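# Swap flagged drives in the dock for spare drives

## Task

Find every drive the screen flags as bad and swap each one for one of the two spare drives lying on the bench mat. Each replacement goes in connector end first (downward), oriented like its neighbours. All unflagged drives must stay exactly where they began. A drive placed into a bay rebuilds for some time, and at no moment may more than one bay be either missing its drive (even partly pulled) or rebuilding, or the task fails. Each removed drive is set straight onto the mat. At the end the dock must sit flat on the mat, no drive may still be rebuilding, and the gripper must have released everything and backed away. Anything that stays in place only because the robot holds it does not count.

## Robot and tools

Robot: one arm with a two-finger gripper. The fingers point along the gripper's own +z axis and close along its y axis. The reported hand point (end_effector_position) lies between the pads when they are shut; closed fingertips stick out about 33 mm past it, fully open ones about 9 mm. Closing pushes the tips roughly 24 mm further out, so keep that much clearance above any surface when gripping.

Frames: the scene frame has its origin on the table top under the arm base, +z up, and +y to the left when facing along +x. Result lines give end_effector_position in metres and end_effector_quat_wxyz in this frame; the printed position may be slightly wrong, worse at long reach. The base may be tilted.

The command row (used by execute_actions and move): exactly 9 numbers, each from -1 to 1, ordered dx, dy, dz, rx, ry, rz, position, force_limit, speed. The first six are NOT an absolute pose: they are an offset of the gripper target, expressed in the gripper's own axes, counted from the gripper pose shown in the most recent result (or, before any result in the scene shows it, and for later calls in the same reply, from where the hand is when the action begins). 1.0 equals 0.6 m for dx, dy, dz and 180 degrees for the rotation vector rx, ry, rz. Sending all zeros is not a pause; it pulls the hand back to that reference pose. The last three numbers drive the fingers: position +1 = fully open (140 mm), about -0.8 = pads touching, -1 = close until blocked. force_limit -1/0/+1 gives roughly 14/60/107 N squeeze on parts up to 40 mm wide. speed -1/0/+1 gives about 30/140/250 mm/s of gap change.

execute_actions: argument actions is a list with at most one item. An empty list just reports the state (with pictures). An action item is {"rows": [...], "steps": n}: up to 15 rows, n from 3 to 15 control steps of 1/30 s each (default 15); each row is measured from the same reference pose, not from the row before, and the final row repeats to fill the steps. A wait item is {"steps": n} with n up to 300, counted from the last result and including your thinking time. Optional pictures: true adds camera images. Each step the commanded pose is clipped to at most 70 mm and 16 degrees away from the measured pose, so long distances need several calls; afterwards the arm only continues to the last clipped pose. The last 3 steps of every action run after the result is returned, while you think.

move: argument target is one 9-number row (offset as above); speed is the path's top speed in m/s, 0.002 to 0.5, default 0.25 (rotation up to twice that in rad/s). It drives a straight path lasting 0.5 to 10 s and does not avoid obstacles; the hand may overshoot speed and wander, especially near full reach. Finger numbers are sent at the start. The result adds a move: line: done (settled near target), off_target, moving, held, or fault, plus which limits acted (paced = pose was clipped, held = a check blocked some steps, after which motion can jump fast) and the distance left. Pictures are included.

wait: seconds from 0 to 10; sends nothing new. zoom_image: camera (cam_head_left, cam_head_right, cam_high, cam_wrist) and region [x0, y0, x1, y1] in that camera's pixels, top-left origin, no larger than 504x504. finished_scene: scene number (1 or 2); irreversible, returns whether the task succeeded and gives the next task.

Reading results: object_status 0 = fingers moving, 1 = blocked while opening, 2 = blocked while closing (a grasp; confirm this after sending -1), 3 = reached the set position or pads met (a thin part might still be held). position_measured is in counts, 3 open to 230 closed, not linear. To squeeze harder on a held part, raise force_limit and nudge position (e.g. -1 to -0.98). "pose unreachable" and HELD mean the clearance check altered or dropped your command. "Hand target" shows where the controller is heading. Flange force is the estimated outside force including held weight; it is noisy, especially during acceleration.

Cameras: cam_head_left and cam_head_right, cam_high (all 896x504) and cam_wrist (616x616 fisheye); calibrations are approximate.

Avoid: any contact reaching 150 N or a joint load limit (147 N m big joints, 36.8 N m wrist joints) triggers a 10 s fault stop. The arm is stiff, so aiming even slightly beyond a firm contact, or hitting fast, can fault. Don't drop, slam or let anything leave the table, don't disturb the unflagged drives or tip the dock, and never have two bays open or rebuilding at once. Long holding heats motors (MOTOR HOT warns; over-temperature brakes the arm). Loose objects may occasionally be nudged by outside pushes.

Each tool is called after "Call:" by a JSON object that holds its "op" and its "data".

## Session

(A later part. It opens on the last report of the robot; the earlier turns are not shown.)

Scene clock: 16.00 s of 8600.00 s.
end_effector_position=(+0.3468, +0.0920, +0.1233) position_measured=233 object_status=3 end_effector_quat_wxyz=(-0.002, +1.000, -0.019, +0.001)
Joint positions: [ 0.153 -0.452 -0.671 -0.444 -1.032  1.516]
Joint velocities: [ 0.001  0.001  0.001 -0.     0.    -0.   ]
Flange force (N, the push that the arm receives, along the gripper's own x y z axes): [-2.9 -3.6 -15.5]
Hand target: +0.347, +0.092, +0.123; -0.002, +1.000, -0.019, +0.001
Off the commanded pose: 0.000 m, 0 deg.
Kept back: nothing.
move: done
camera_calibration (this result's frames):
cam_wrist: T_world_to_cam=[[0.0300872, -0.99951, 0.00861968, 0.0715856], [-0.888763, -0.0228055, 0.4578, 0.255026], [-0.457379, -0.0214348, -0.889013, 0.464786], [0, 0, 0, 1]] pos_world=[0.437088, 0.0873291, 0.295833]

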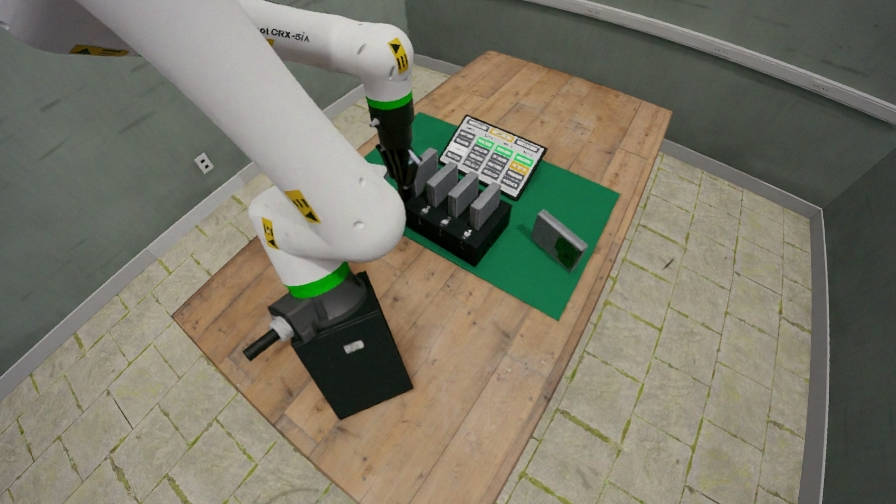

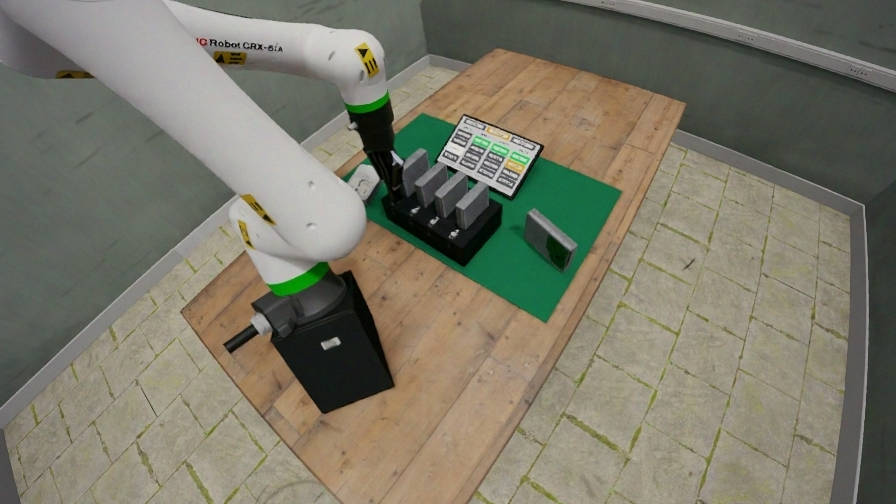

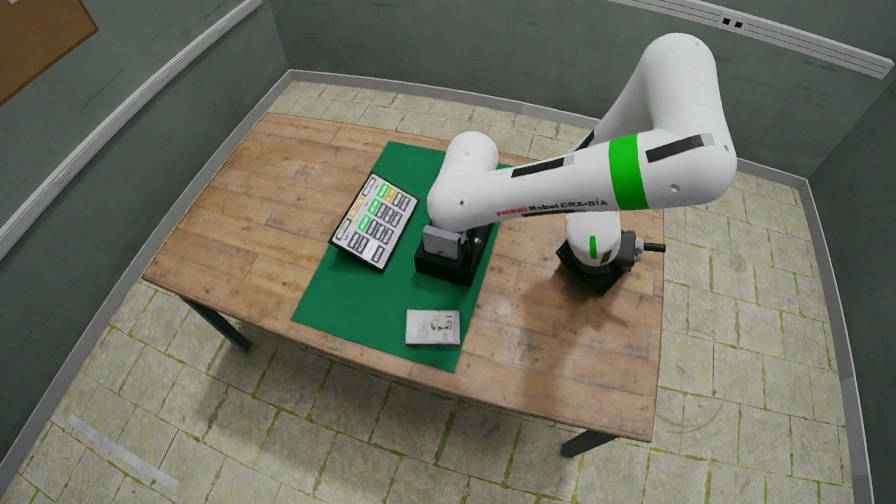

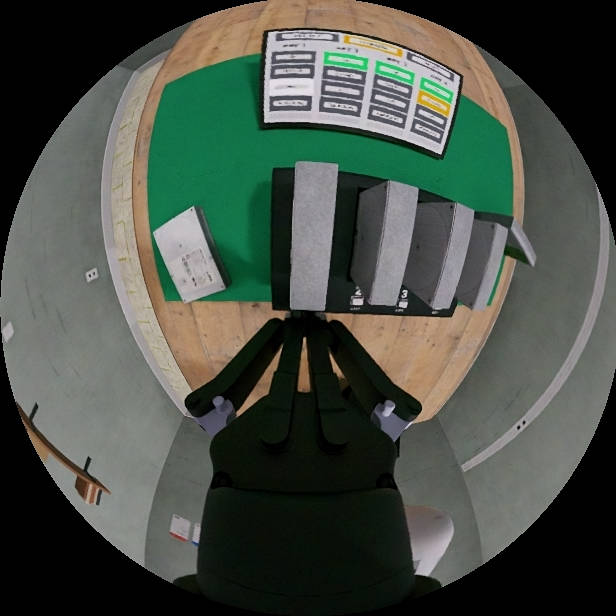

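Call:
{"op": "move", "data": {"target": [0,0,-0.16,0,0,0,-1,0,0]}}

Call:
{"op": "move", "data": {"target": [0.138,0,0,0,0,0,-0.25,0,0]}}

Call:
{"op": "move", "data": {"target": [0,0,0.097,0,0,0,-0.25,0,0], "speed": 0.1}}

Call:
{"op": "move", "data": {"target": [0,0,0,0,0,0,-1,0,0]}}

Call:
{"op": "move", "data": {"target": [0,0,-0.26,0,0,0,-1,0,0], "speed": 0.12}}

Call:
{"op": "move", "data": {"target": [0.4,0.57,0,0,0,0,-1,0,0], "speed": 0.3}}

Call:
{"op": "move", "data": {"target": [0,0,0.285,0,0,0,-1,0,0], "speed": 0.15}}

Scene clock: 17.03 s of 8600.00 s.
end_effector_position=(+0.3470, +0.0918, +0.2193) position_measured=233 object_status=3 end_effector_quat_wxyz=(-0.002, +1.000, -0.018, +0.001)
Joint positions: [-0.016 -0.541 -0.52  -0.447 -1.321  1.569]
Joint velocities: [-0.001  0.001  0.002  0.     0.     0.001]
Flange force (N, the push that the arm receives, along the gripper's own x y z axes): [1.2 -6.5 1.8]
Hand target: +0.347, +0.092, +0.219; -0.002, +1.000, -0.018, +0.001
Off the commanded pose: 0.000 m, 0 deg.
Kept back: nothing.
move: done
camera_calibration (this result's frames):
cam_wrist: T_world_to_cam=[[0.0306581, -0.999489, 0.00902367, 0.0702642], [-0.888781, -0.0231296, 0.457748, 0.211261], [-0.457305, -0.0220537, -0.889036, 0.550197], [0, 0, 0, 1]] pos_world=[0.437218, 0.0872486, 0.391807]

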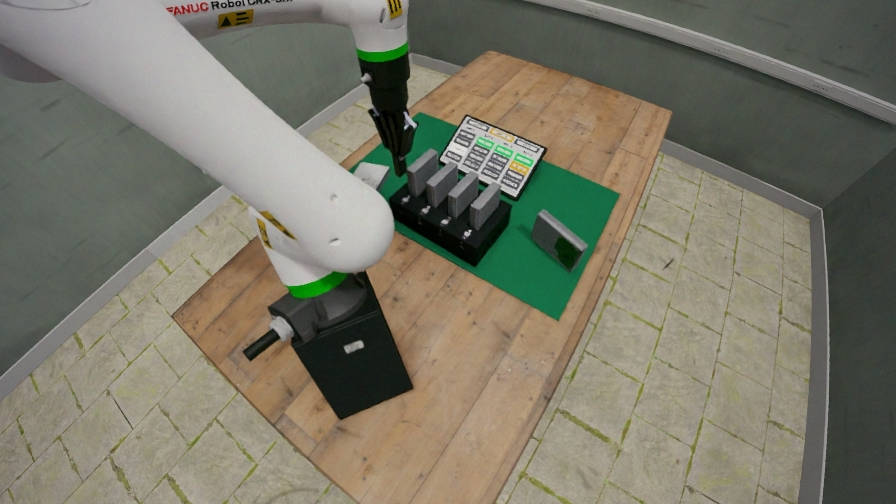

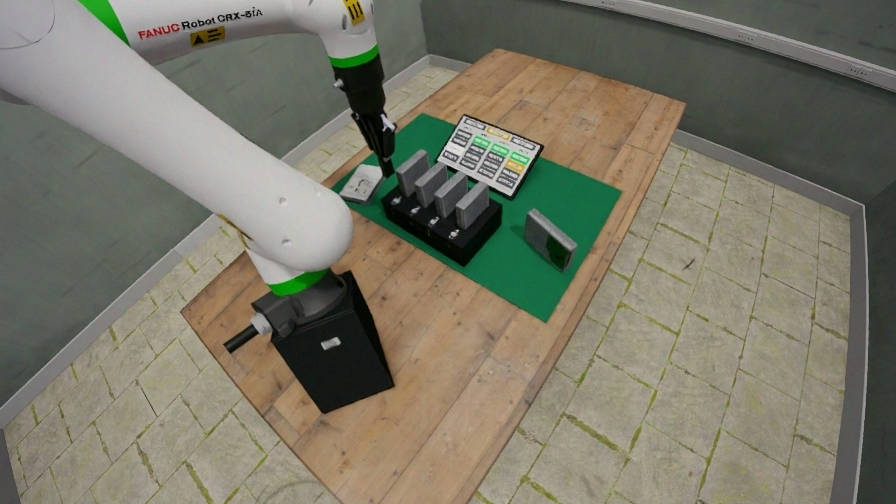

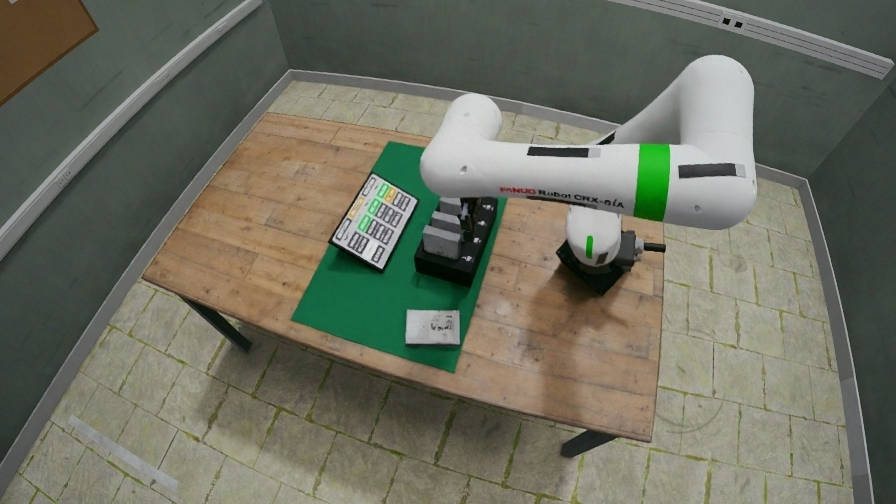

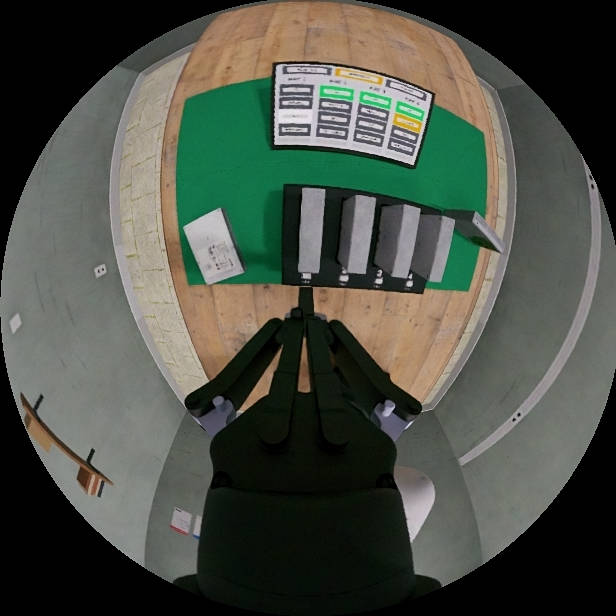

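Scene clock: 17.83 s of 8600.00 s.
end_effector_position=(+0.4297, +0.0889, +0.2192) position_measured=160 object_status=3 end_effector_quat_wxyz=(-0.002, +1.000, -0.018, +0.001)
Joint positions: [-0.047 -0.311 -0.33  -0.46  -1.298  1.617]
Joint velocities: [ 0.     0.001 -0.    -0.     0.     0.001]
Flange force (N, the push that the arm receives, along the gripper's own x y z axes): [-0.4 -2.9 2.5]
Hand target: +0.430, +0.089, +0.219; -0.002, +1.000, -0.018, +0.001
Off the commanded pose: 0.000 m, 0 deg.
Kept back: nothing.
move: done
camera_calibration (this result's frames):
cam_wrist: T_world_to_cam=[[0.0306562, -0.999487, 0.00926875, 0.0647677], [-0.888826, -0.0230178, 0.457667, 0.284804], [-0.457219, -0.0222686, -0.889076, 0.587923], [0, 0, 0, 1]] pos_world=[0.519965, 0.0843823, 0.391763]

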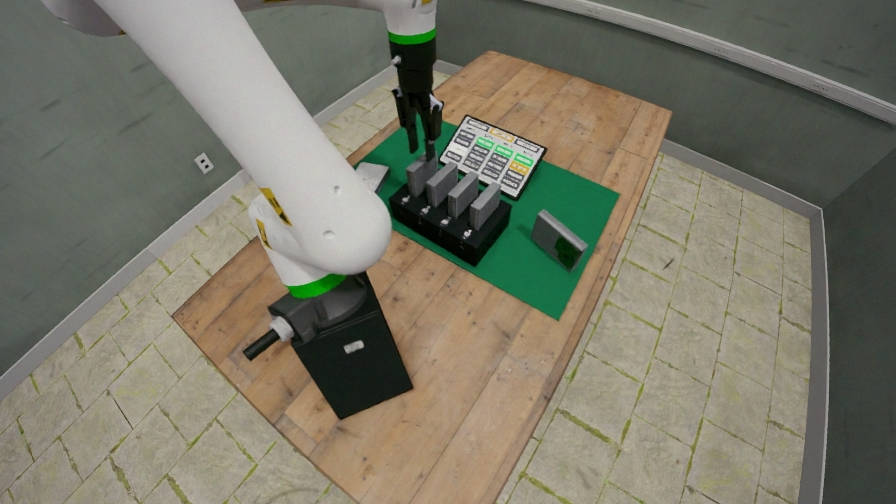

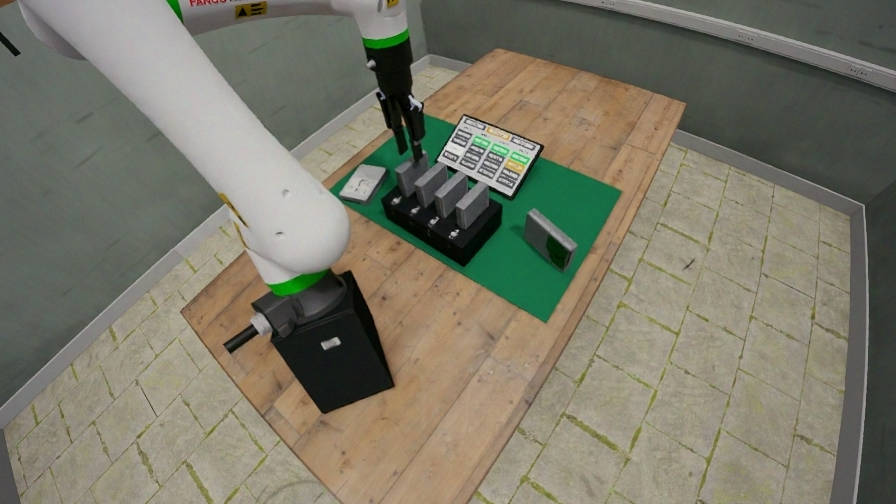

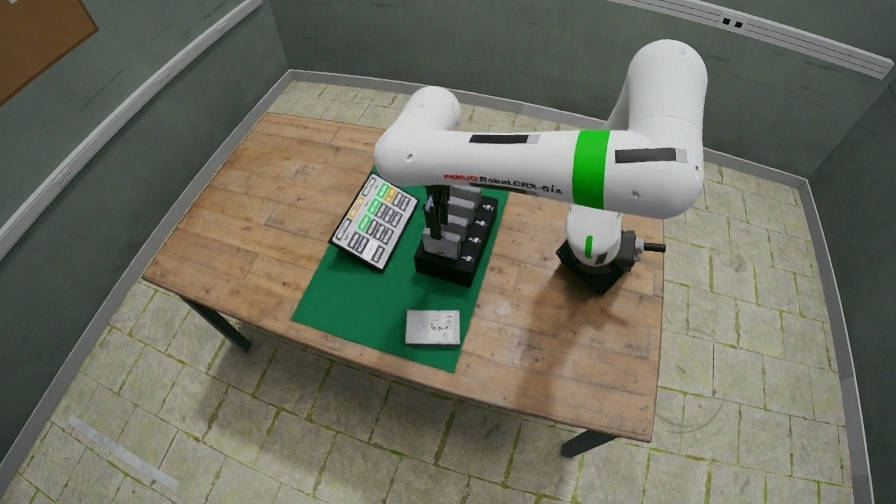

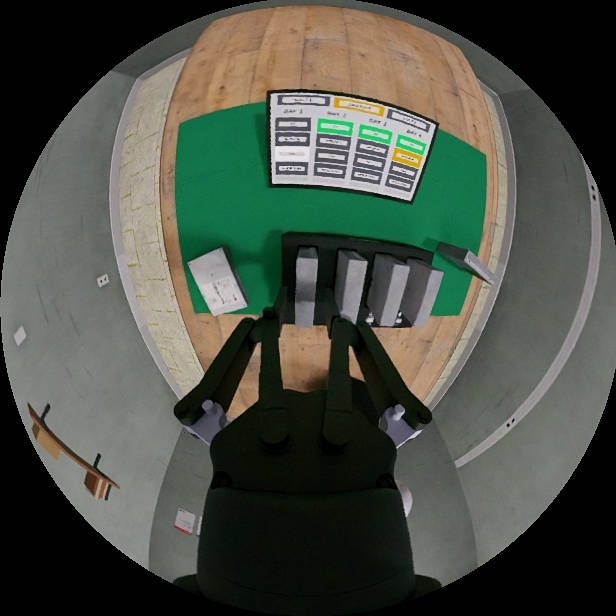

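Scene clock: 18.73 s of 8600.00 s.
end_effector_position=(+0.4297, +0.0890, +0.1610) position_measured=160 object_status=3 end_effector_quat_wxyz=(-0.002, +1.000, -0.018, +0.001)
Joint positions: [ 0.031 -0.263 -0.414 -0.462 -1.145  1.604]
Joint velocities: [ 0.     0.001 -0.002 -0.     0.    -0.002]
Flange force (N, the push that the arm receives, along the gripper's own x y z axes): [1.5 -0.5 -0.5]
Hand target: +0.430, +0.089, +0.161; -0.002, +1.000, -0.018, +0.001
Off the commanded pose: 0.000 m, 0 deg.
Kept back: nothing.
move: done
camera_calibration (this result's frames):
cam_wrist: T_world_to_cam=[[0.0303402, -0.999499, 0.00904457, 0.0656053], [-0.888842, -0.02284, 0.457643, 0.311367], [-0.457207, -0.0219242, -0.88909, 0.536132], [0, 0, 0, 1]] pos_world=[0.519889, 0.0844383, 0.333581]

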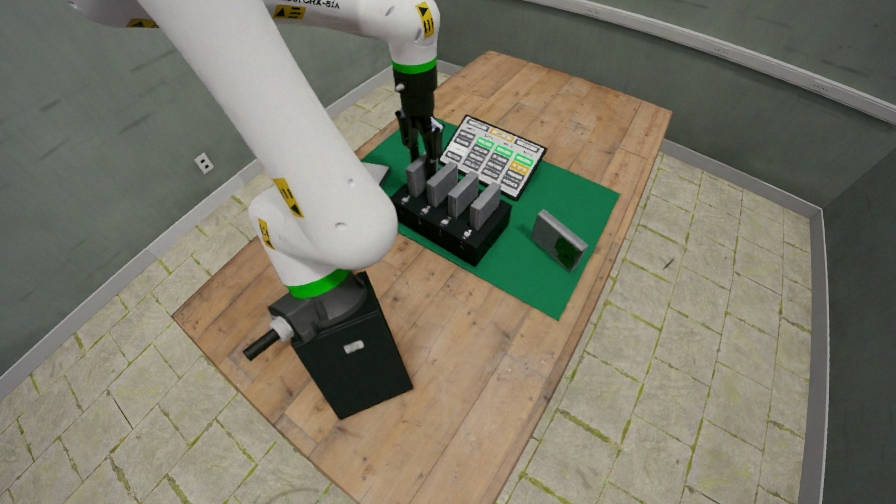

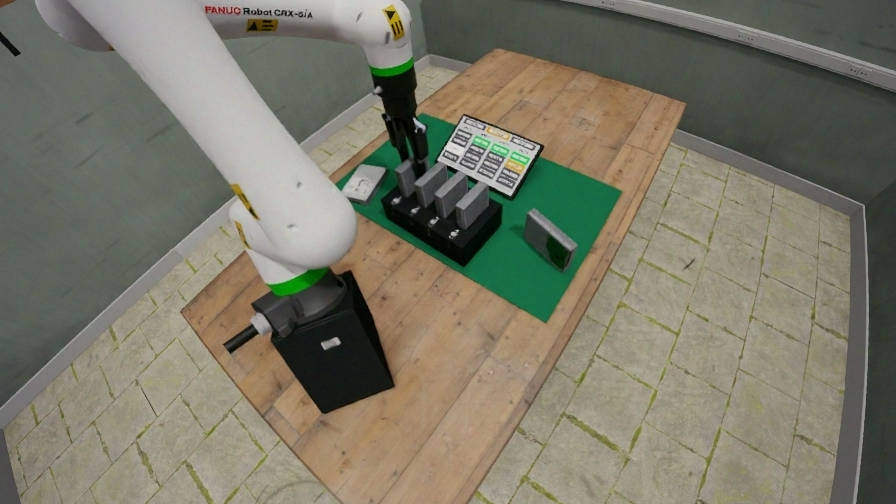

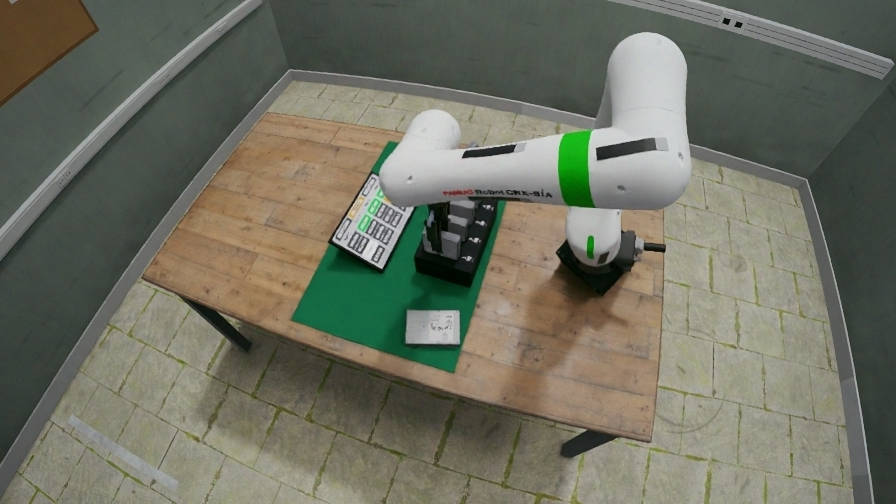

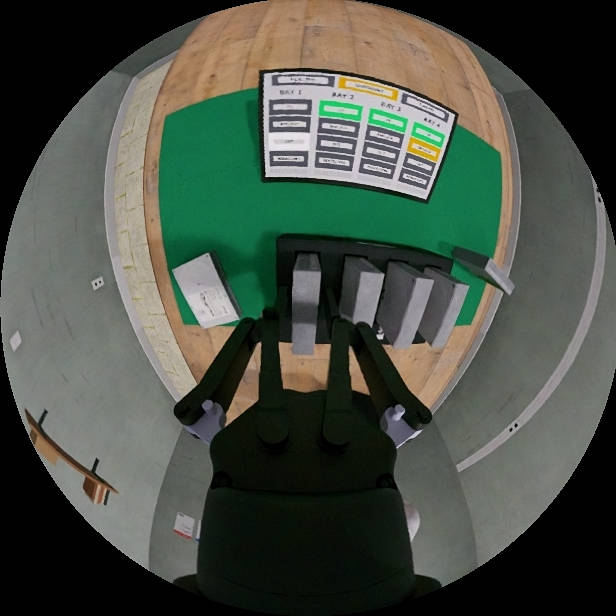

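Scene clock: 19.23 s of 8600.00 s.
end_effector_position=(+0.4297, +0.0890, +0.1610) position_measured=194 object_status=2 end_effector_quat_wxyz=(-0.002, +1.000, -0.018, +0.001)
Joint positions: [ 0.031 -0.263 -0.414 -0.462 -1.145  1.604]
Joint velocities: [-0.     0.     0.001 -0.    -0.001  0.   ]
Flange force (N, the push that the arm receives, along the gripper's own x y z axes): [-1.4 -4.2 -7.2]
Hand target: +0.430, +0.089, +0.161; -0.002, +1.000, -0.018, +0.001
Off the commanded pose: 0.000 m, 0 deg.
Kept back: nothing.
move: done
camera_calibration (this result's frames):
cam_wrist: T_world_to_cam=[[0.0303397, -0.999499, 0.00904363, 0.065607], [-0.888837, -0.0228396, 0.457655, 0.311363], [-0.457219, -0.0219234, -0.889084, 0.536127], [0, 0, 0, 1]] pos_world=[0.519888, 0.0844393, 0.333572]

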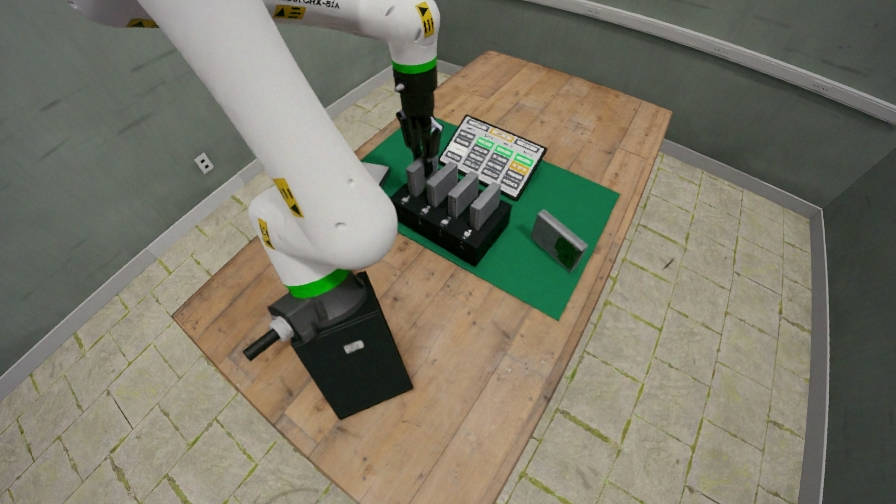

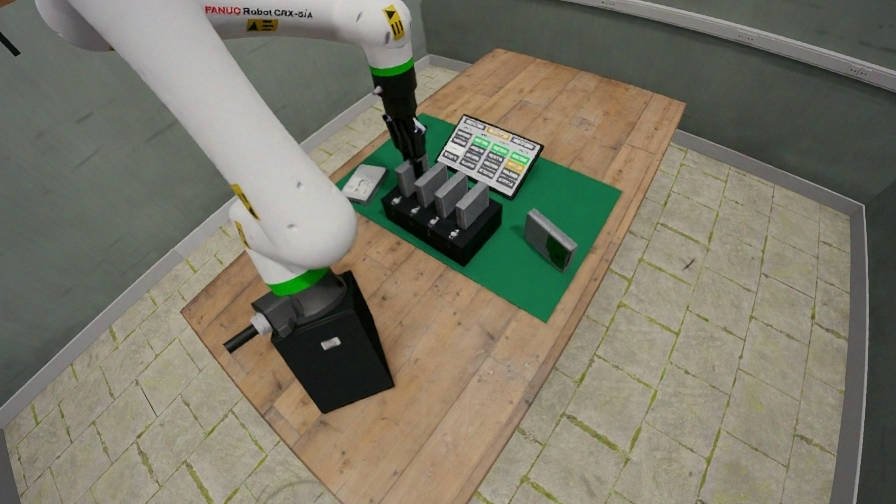

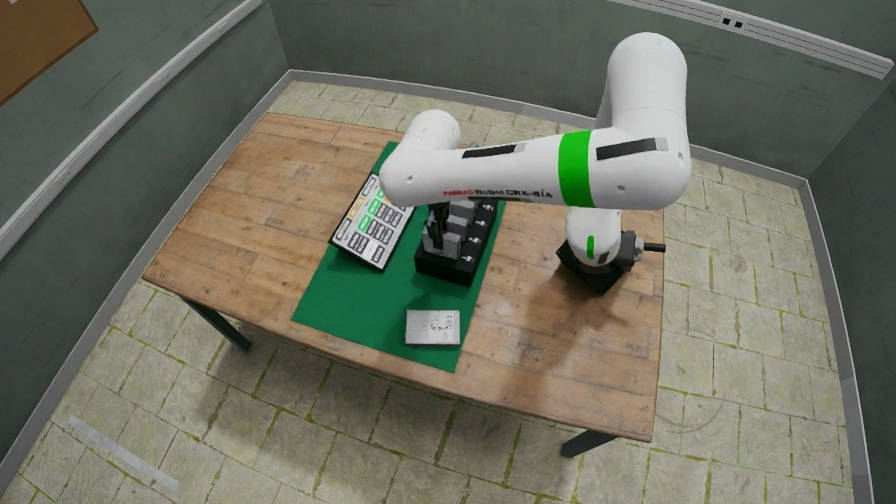

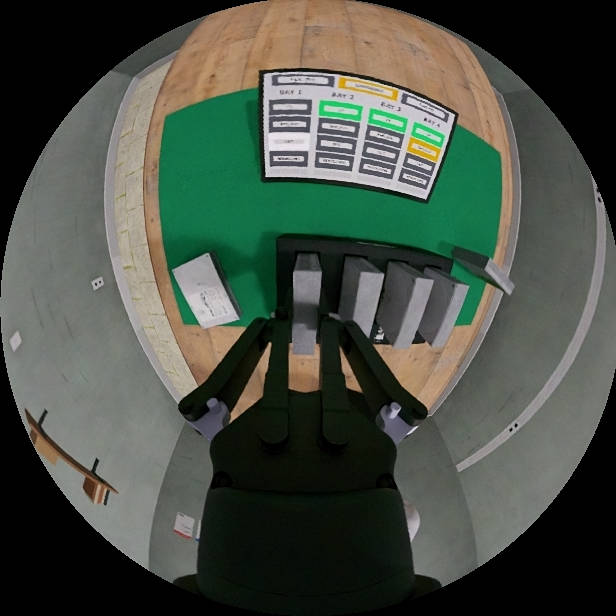

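Scene clock: 20.87 s of 8600.00 s.
end_effector_position=(+0.4299, +0.0887, +0.3170) position_measured=194 object_status=2 end_effector_quat_wxyz=(-0.001, +1.000, -0.018, +0.001)
Joint positions: [-0.194 -0.334 -0.145 -0.477 -1.55   1.654]
Joint velocities: [-0.001  0.    -0.     0.     0.001 -0.   ]
Flange force (N, the push that the arm receives, along the gripper's own x y z axes): [-5.1 -1.4 7.5]
Hand target: +0.430, +0.089, +0.317; -0.001, +1.000, -0.018, +0.001
Off the commanded pose: 0.001 m, 0 deg.
Kept back: nothing.
move: done
camera_calibration (this result's frames):
cam_wrist: T_world_to_cam=[[0.0311072, -0.99947, 0.00960362, 0.0634146], [-0.888817, -0.0232656, 0.457671, 0.240194], [-0.457205, -0.0227727, -0.88907, 0.674925], [0, 0, 0, 1]] pos_world=[0.520095, 0.0843391, 0.489517]

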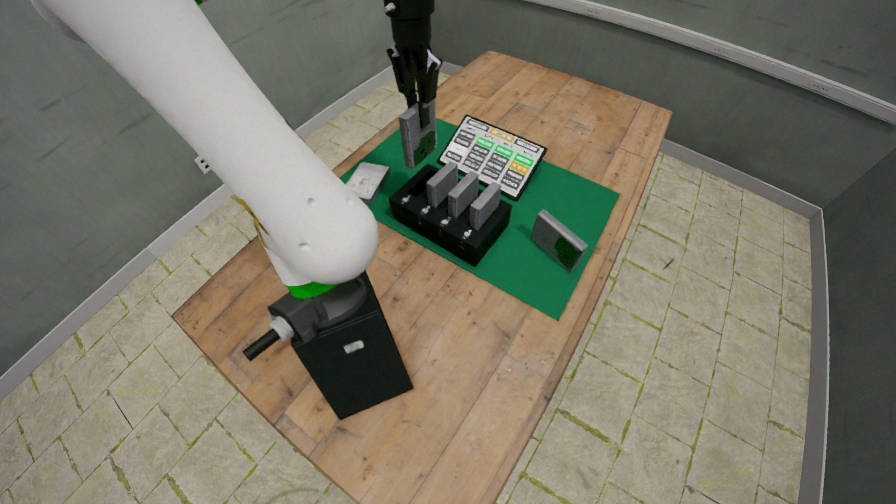

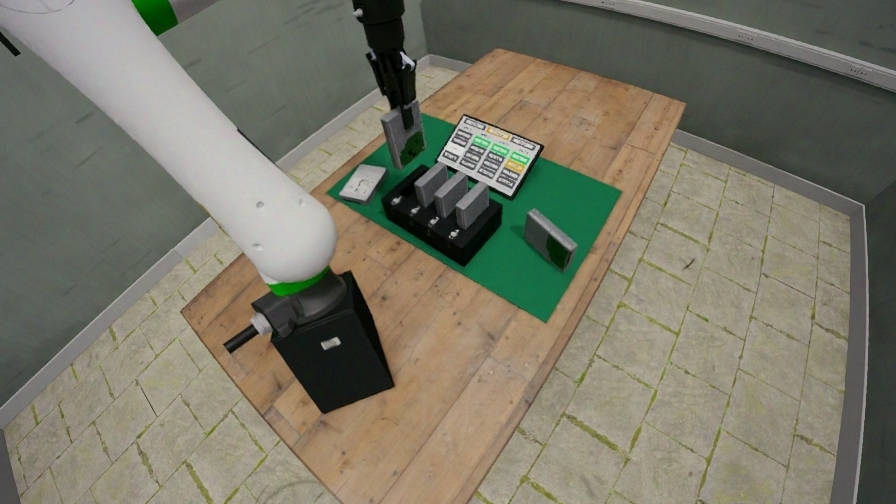

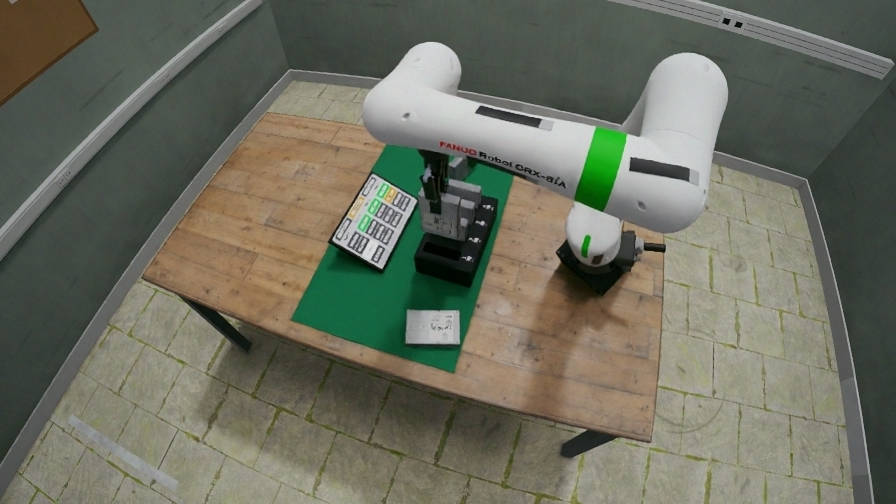

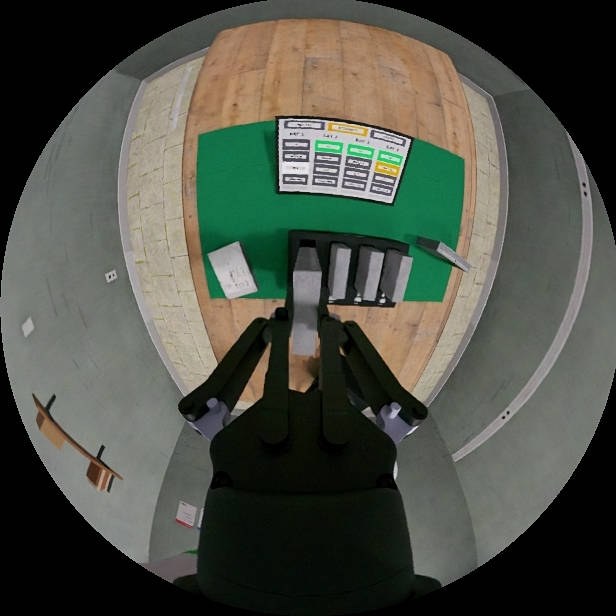

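Scene clock: 22.80 s of 8600.00 s.
end_effector_position=(+0.6581, -0.2618, +0.3164) position_measured=194 object_status=2 end_effector_quat_wxyz=(-0.000, +1.000, -0.018, +0.001)
Joint positions: [-0.635  0.719  0.896 -0.525 -1.75   2.041]
Joint velocities: [-0.     0.002  0.001 -0.    -0.002  0.001]
Flange force (N, the push that the arm receives, along the gripper's own x y z axes): [-5.0 -5.0 4.7]
Hand target: +0.658, -0.262, +0.316; -0.000, +1.000, -0.018, +0.001
Off the commanded pose: 0.001 m, 0 deg.
Kept back: nothing.
move: done
camera_calibration (this result's frames):
cam_wrist: T_world_to_cam=[[0.03154, -0.99943, 0.0120347, -0.295042], [-0.888712, -0.022532, 0.457912, 0.435184], [-0.45738, -0.0251379, -0.888916, 0.770235], [0, 0, 0, 1]] pos_world=[0.748349, -0.265706, 0.488949]

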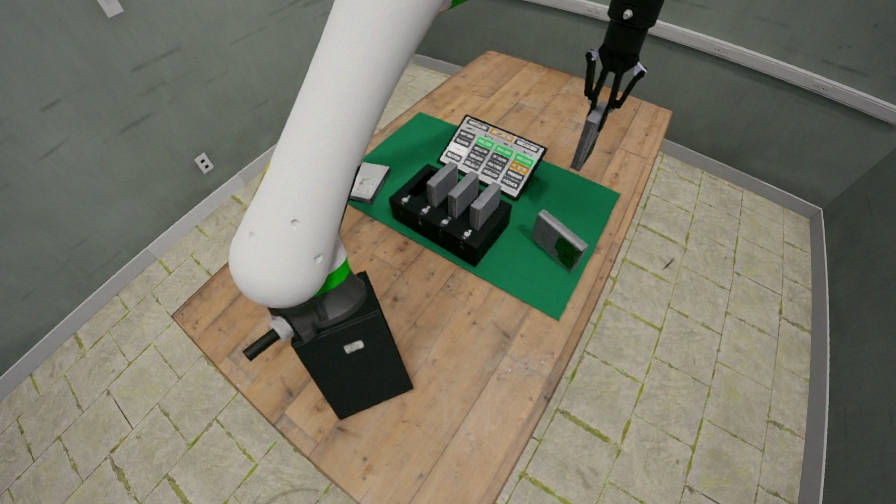

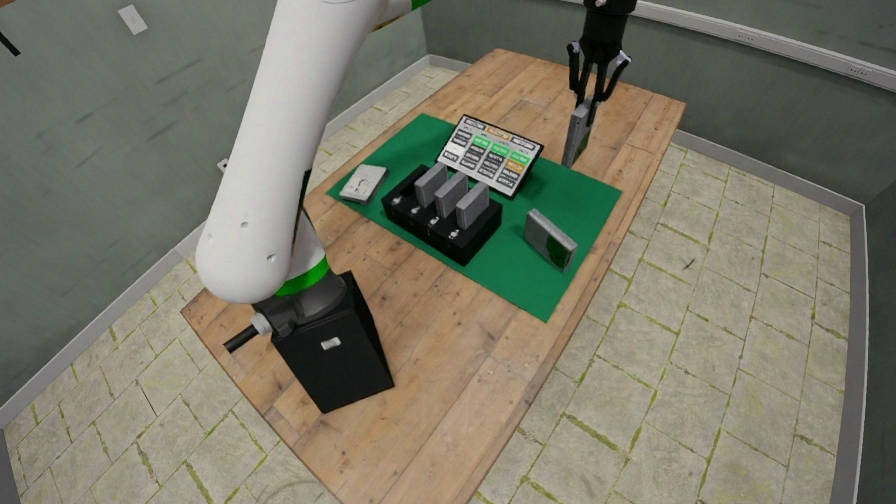

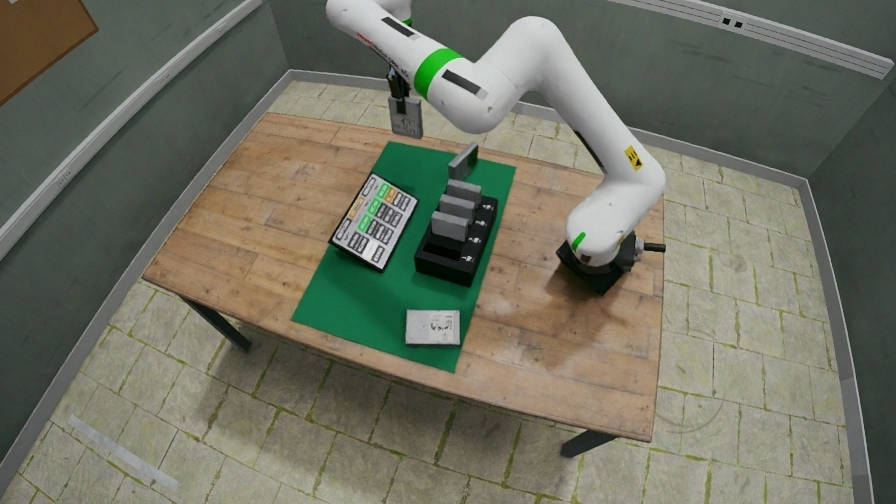

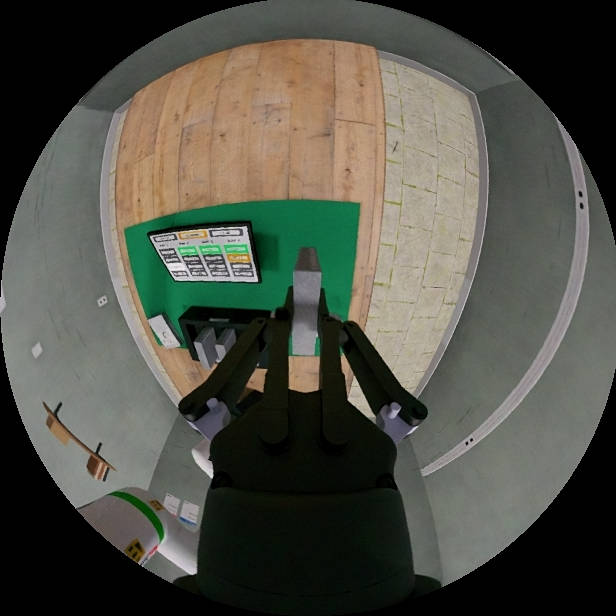

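Scene clock: 24.27 s of 8600.00 s.
end_effector_position=(+0.6579, -0.2617, +0.1454) position_measured=194 object_status=2 end_effector_quat_wxyz=(-0.000, +1.000, -0.018, +0.001)
Joint positions: [-0.514  0.741  0.584 -0.524 -1.4    2.102]
Joint velocities: [ 0.    -0.001 -0.     0.    -0.002 -0.   ]
Flange force (N, the push that the arm receives, along the gripper's own x y z axes): [-5.8 -5.6 1.9]
Hand target: +0.658, -0.262, +0.145; -0.000, +1.000, -0.018, +0.001
Off the commanded pose: 0.001 m, 0 deg.
Kept back: nothing.
move: done
camera_calibration (this result's frames):
cam_wrist: T_world_to_cam=[[0.0309818, -0.999448, 0.0119859, -0.29253], [-0.888831, -0.0220637, 0.457704, 0.513527], [-0.457187, -0.0248339, -0.889024, 0.61814], [0, 0, 0, 1]] pos_world=[0.748107, -0.265688, 0.318004]

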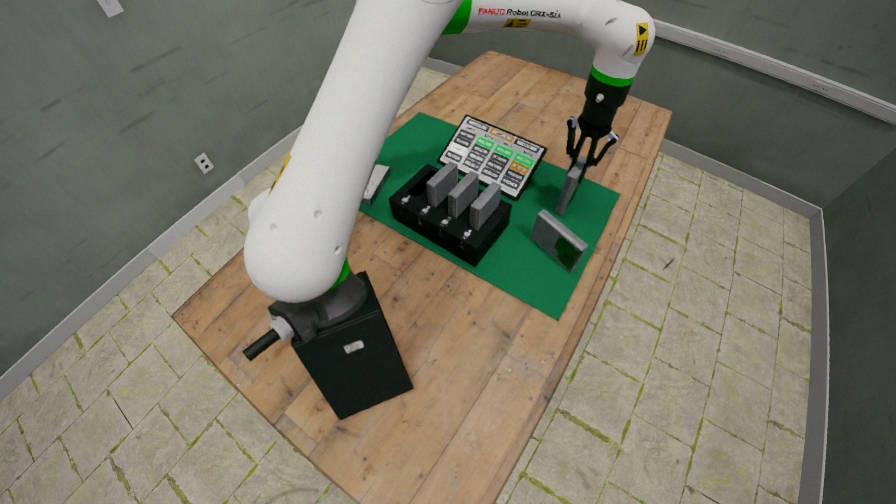

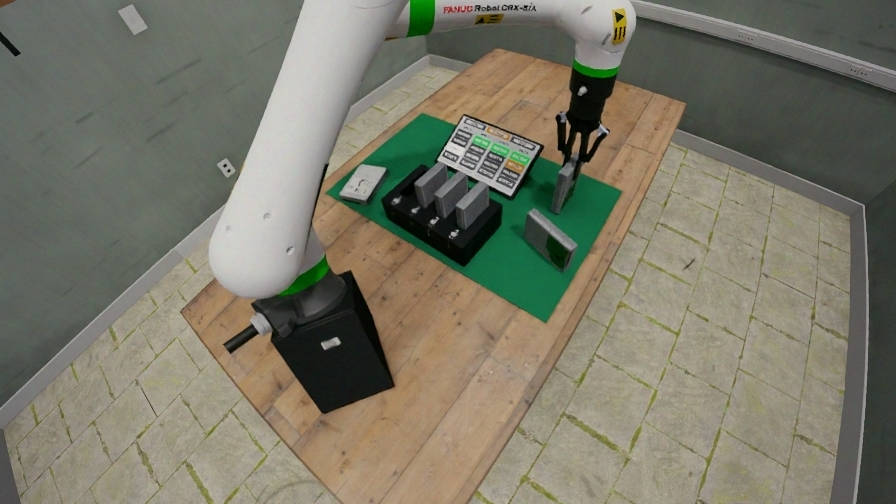

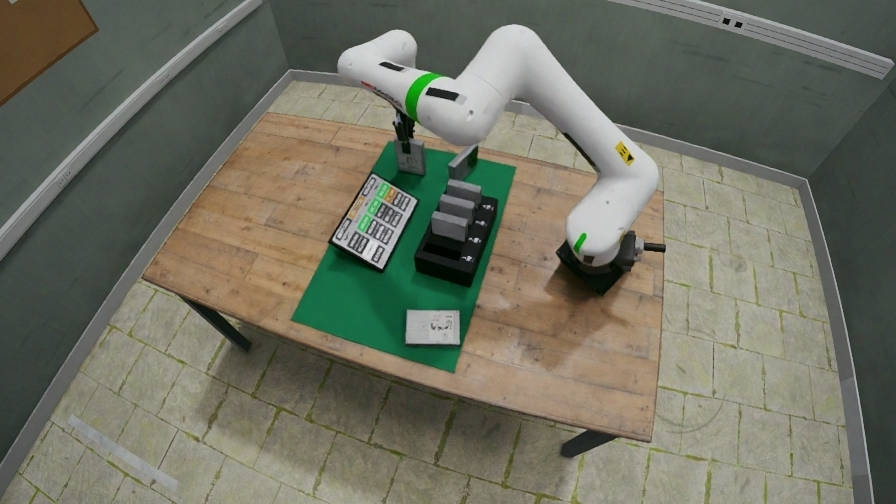

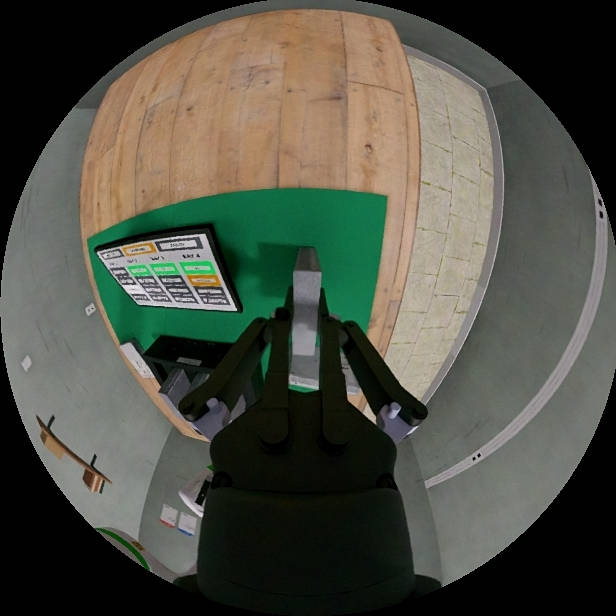

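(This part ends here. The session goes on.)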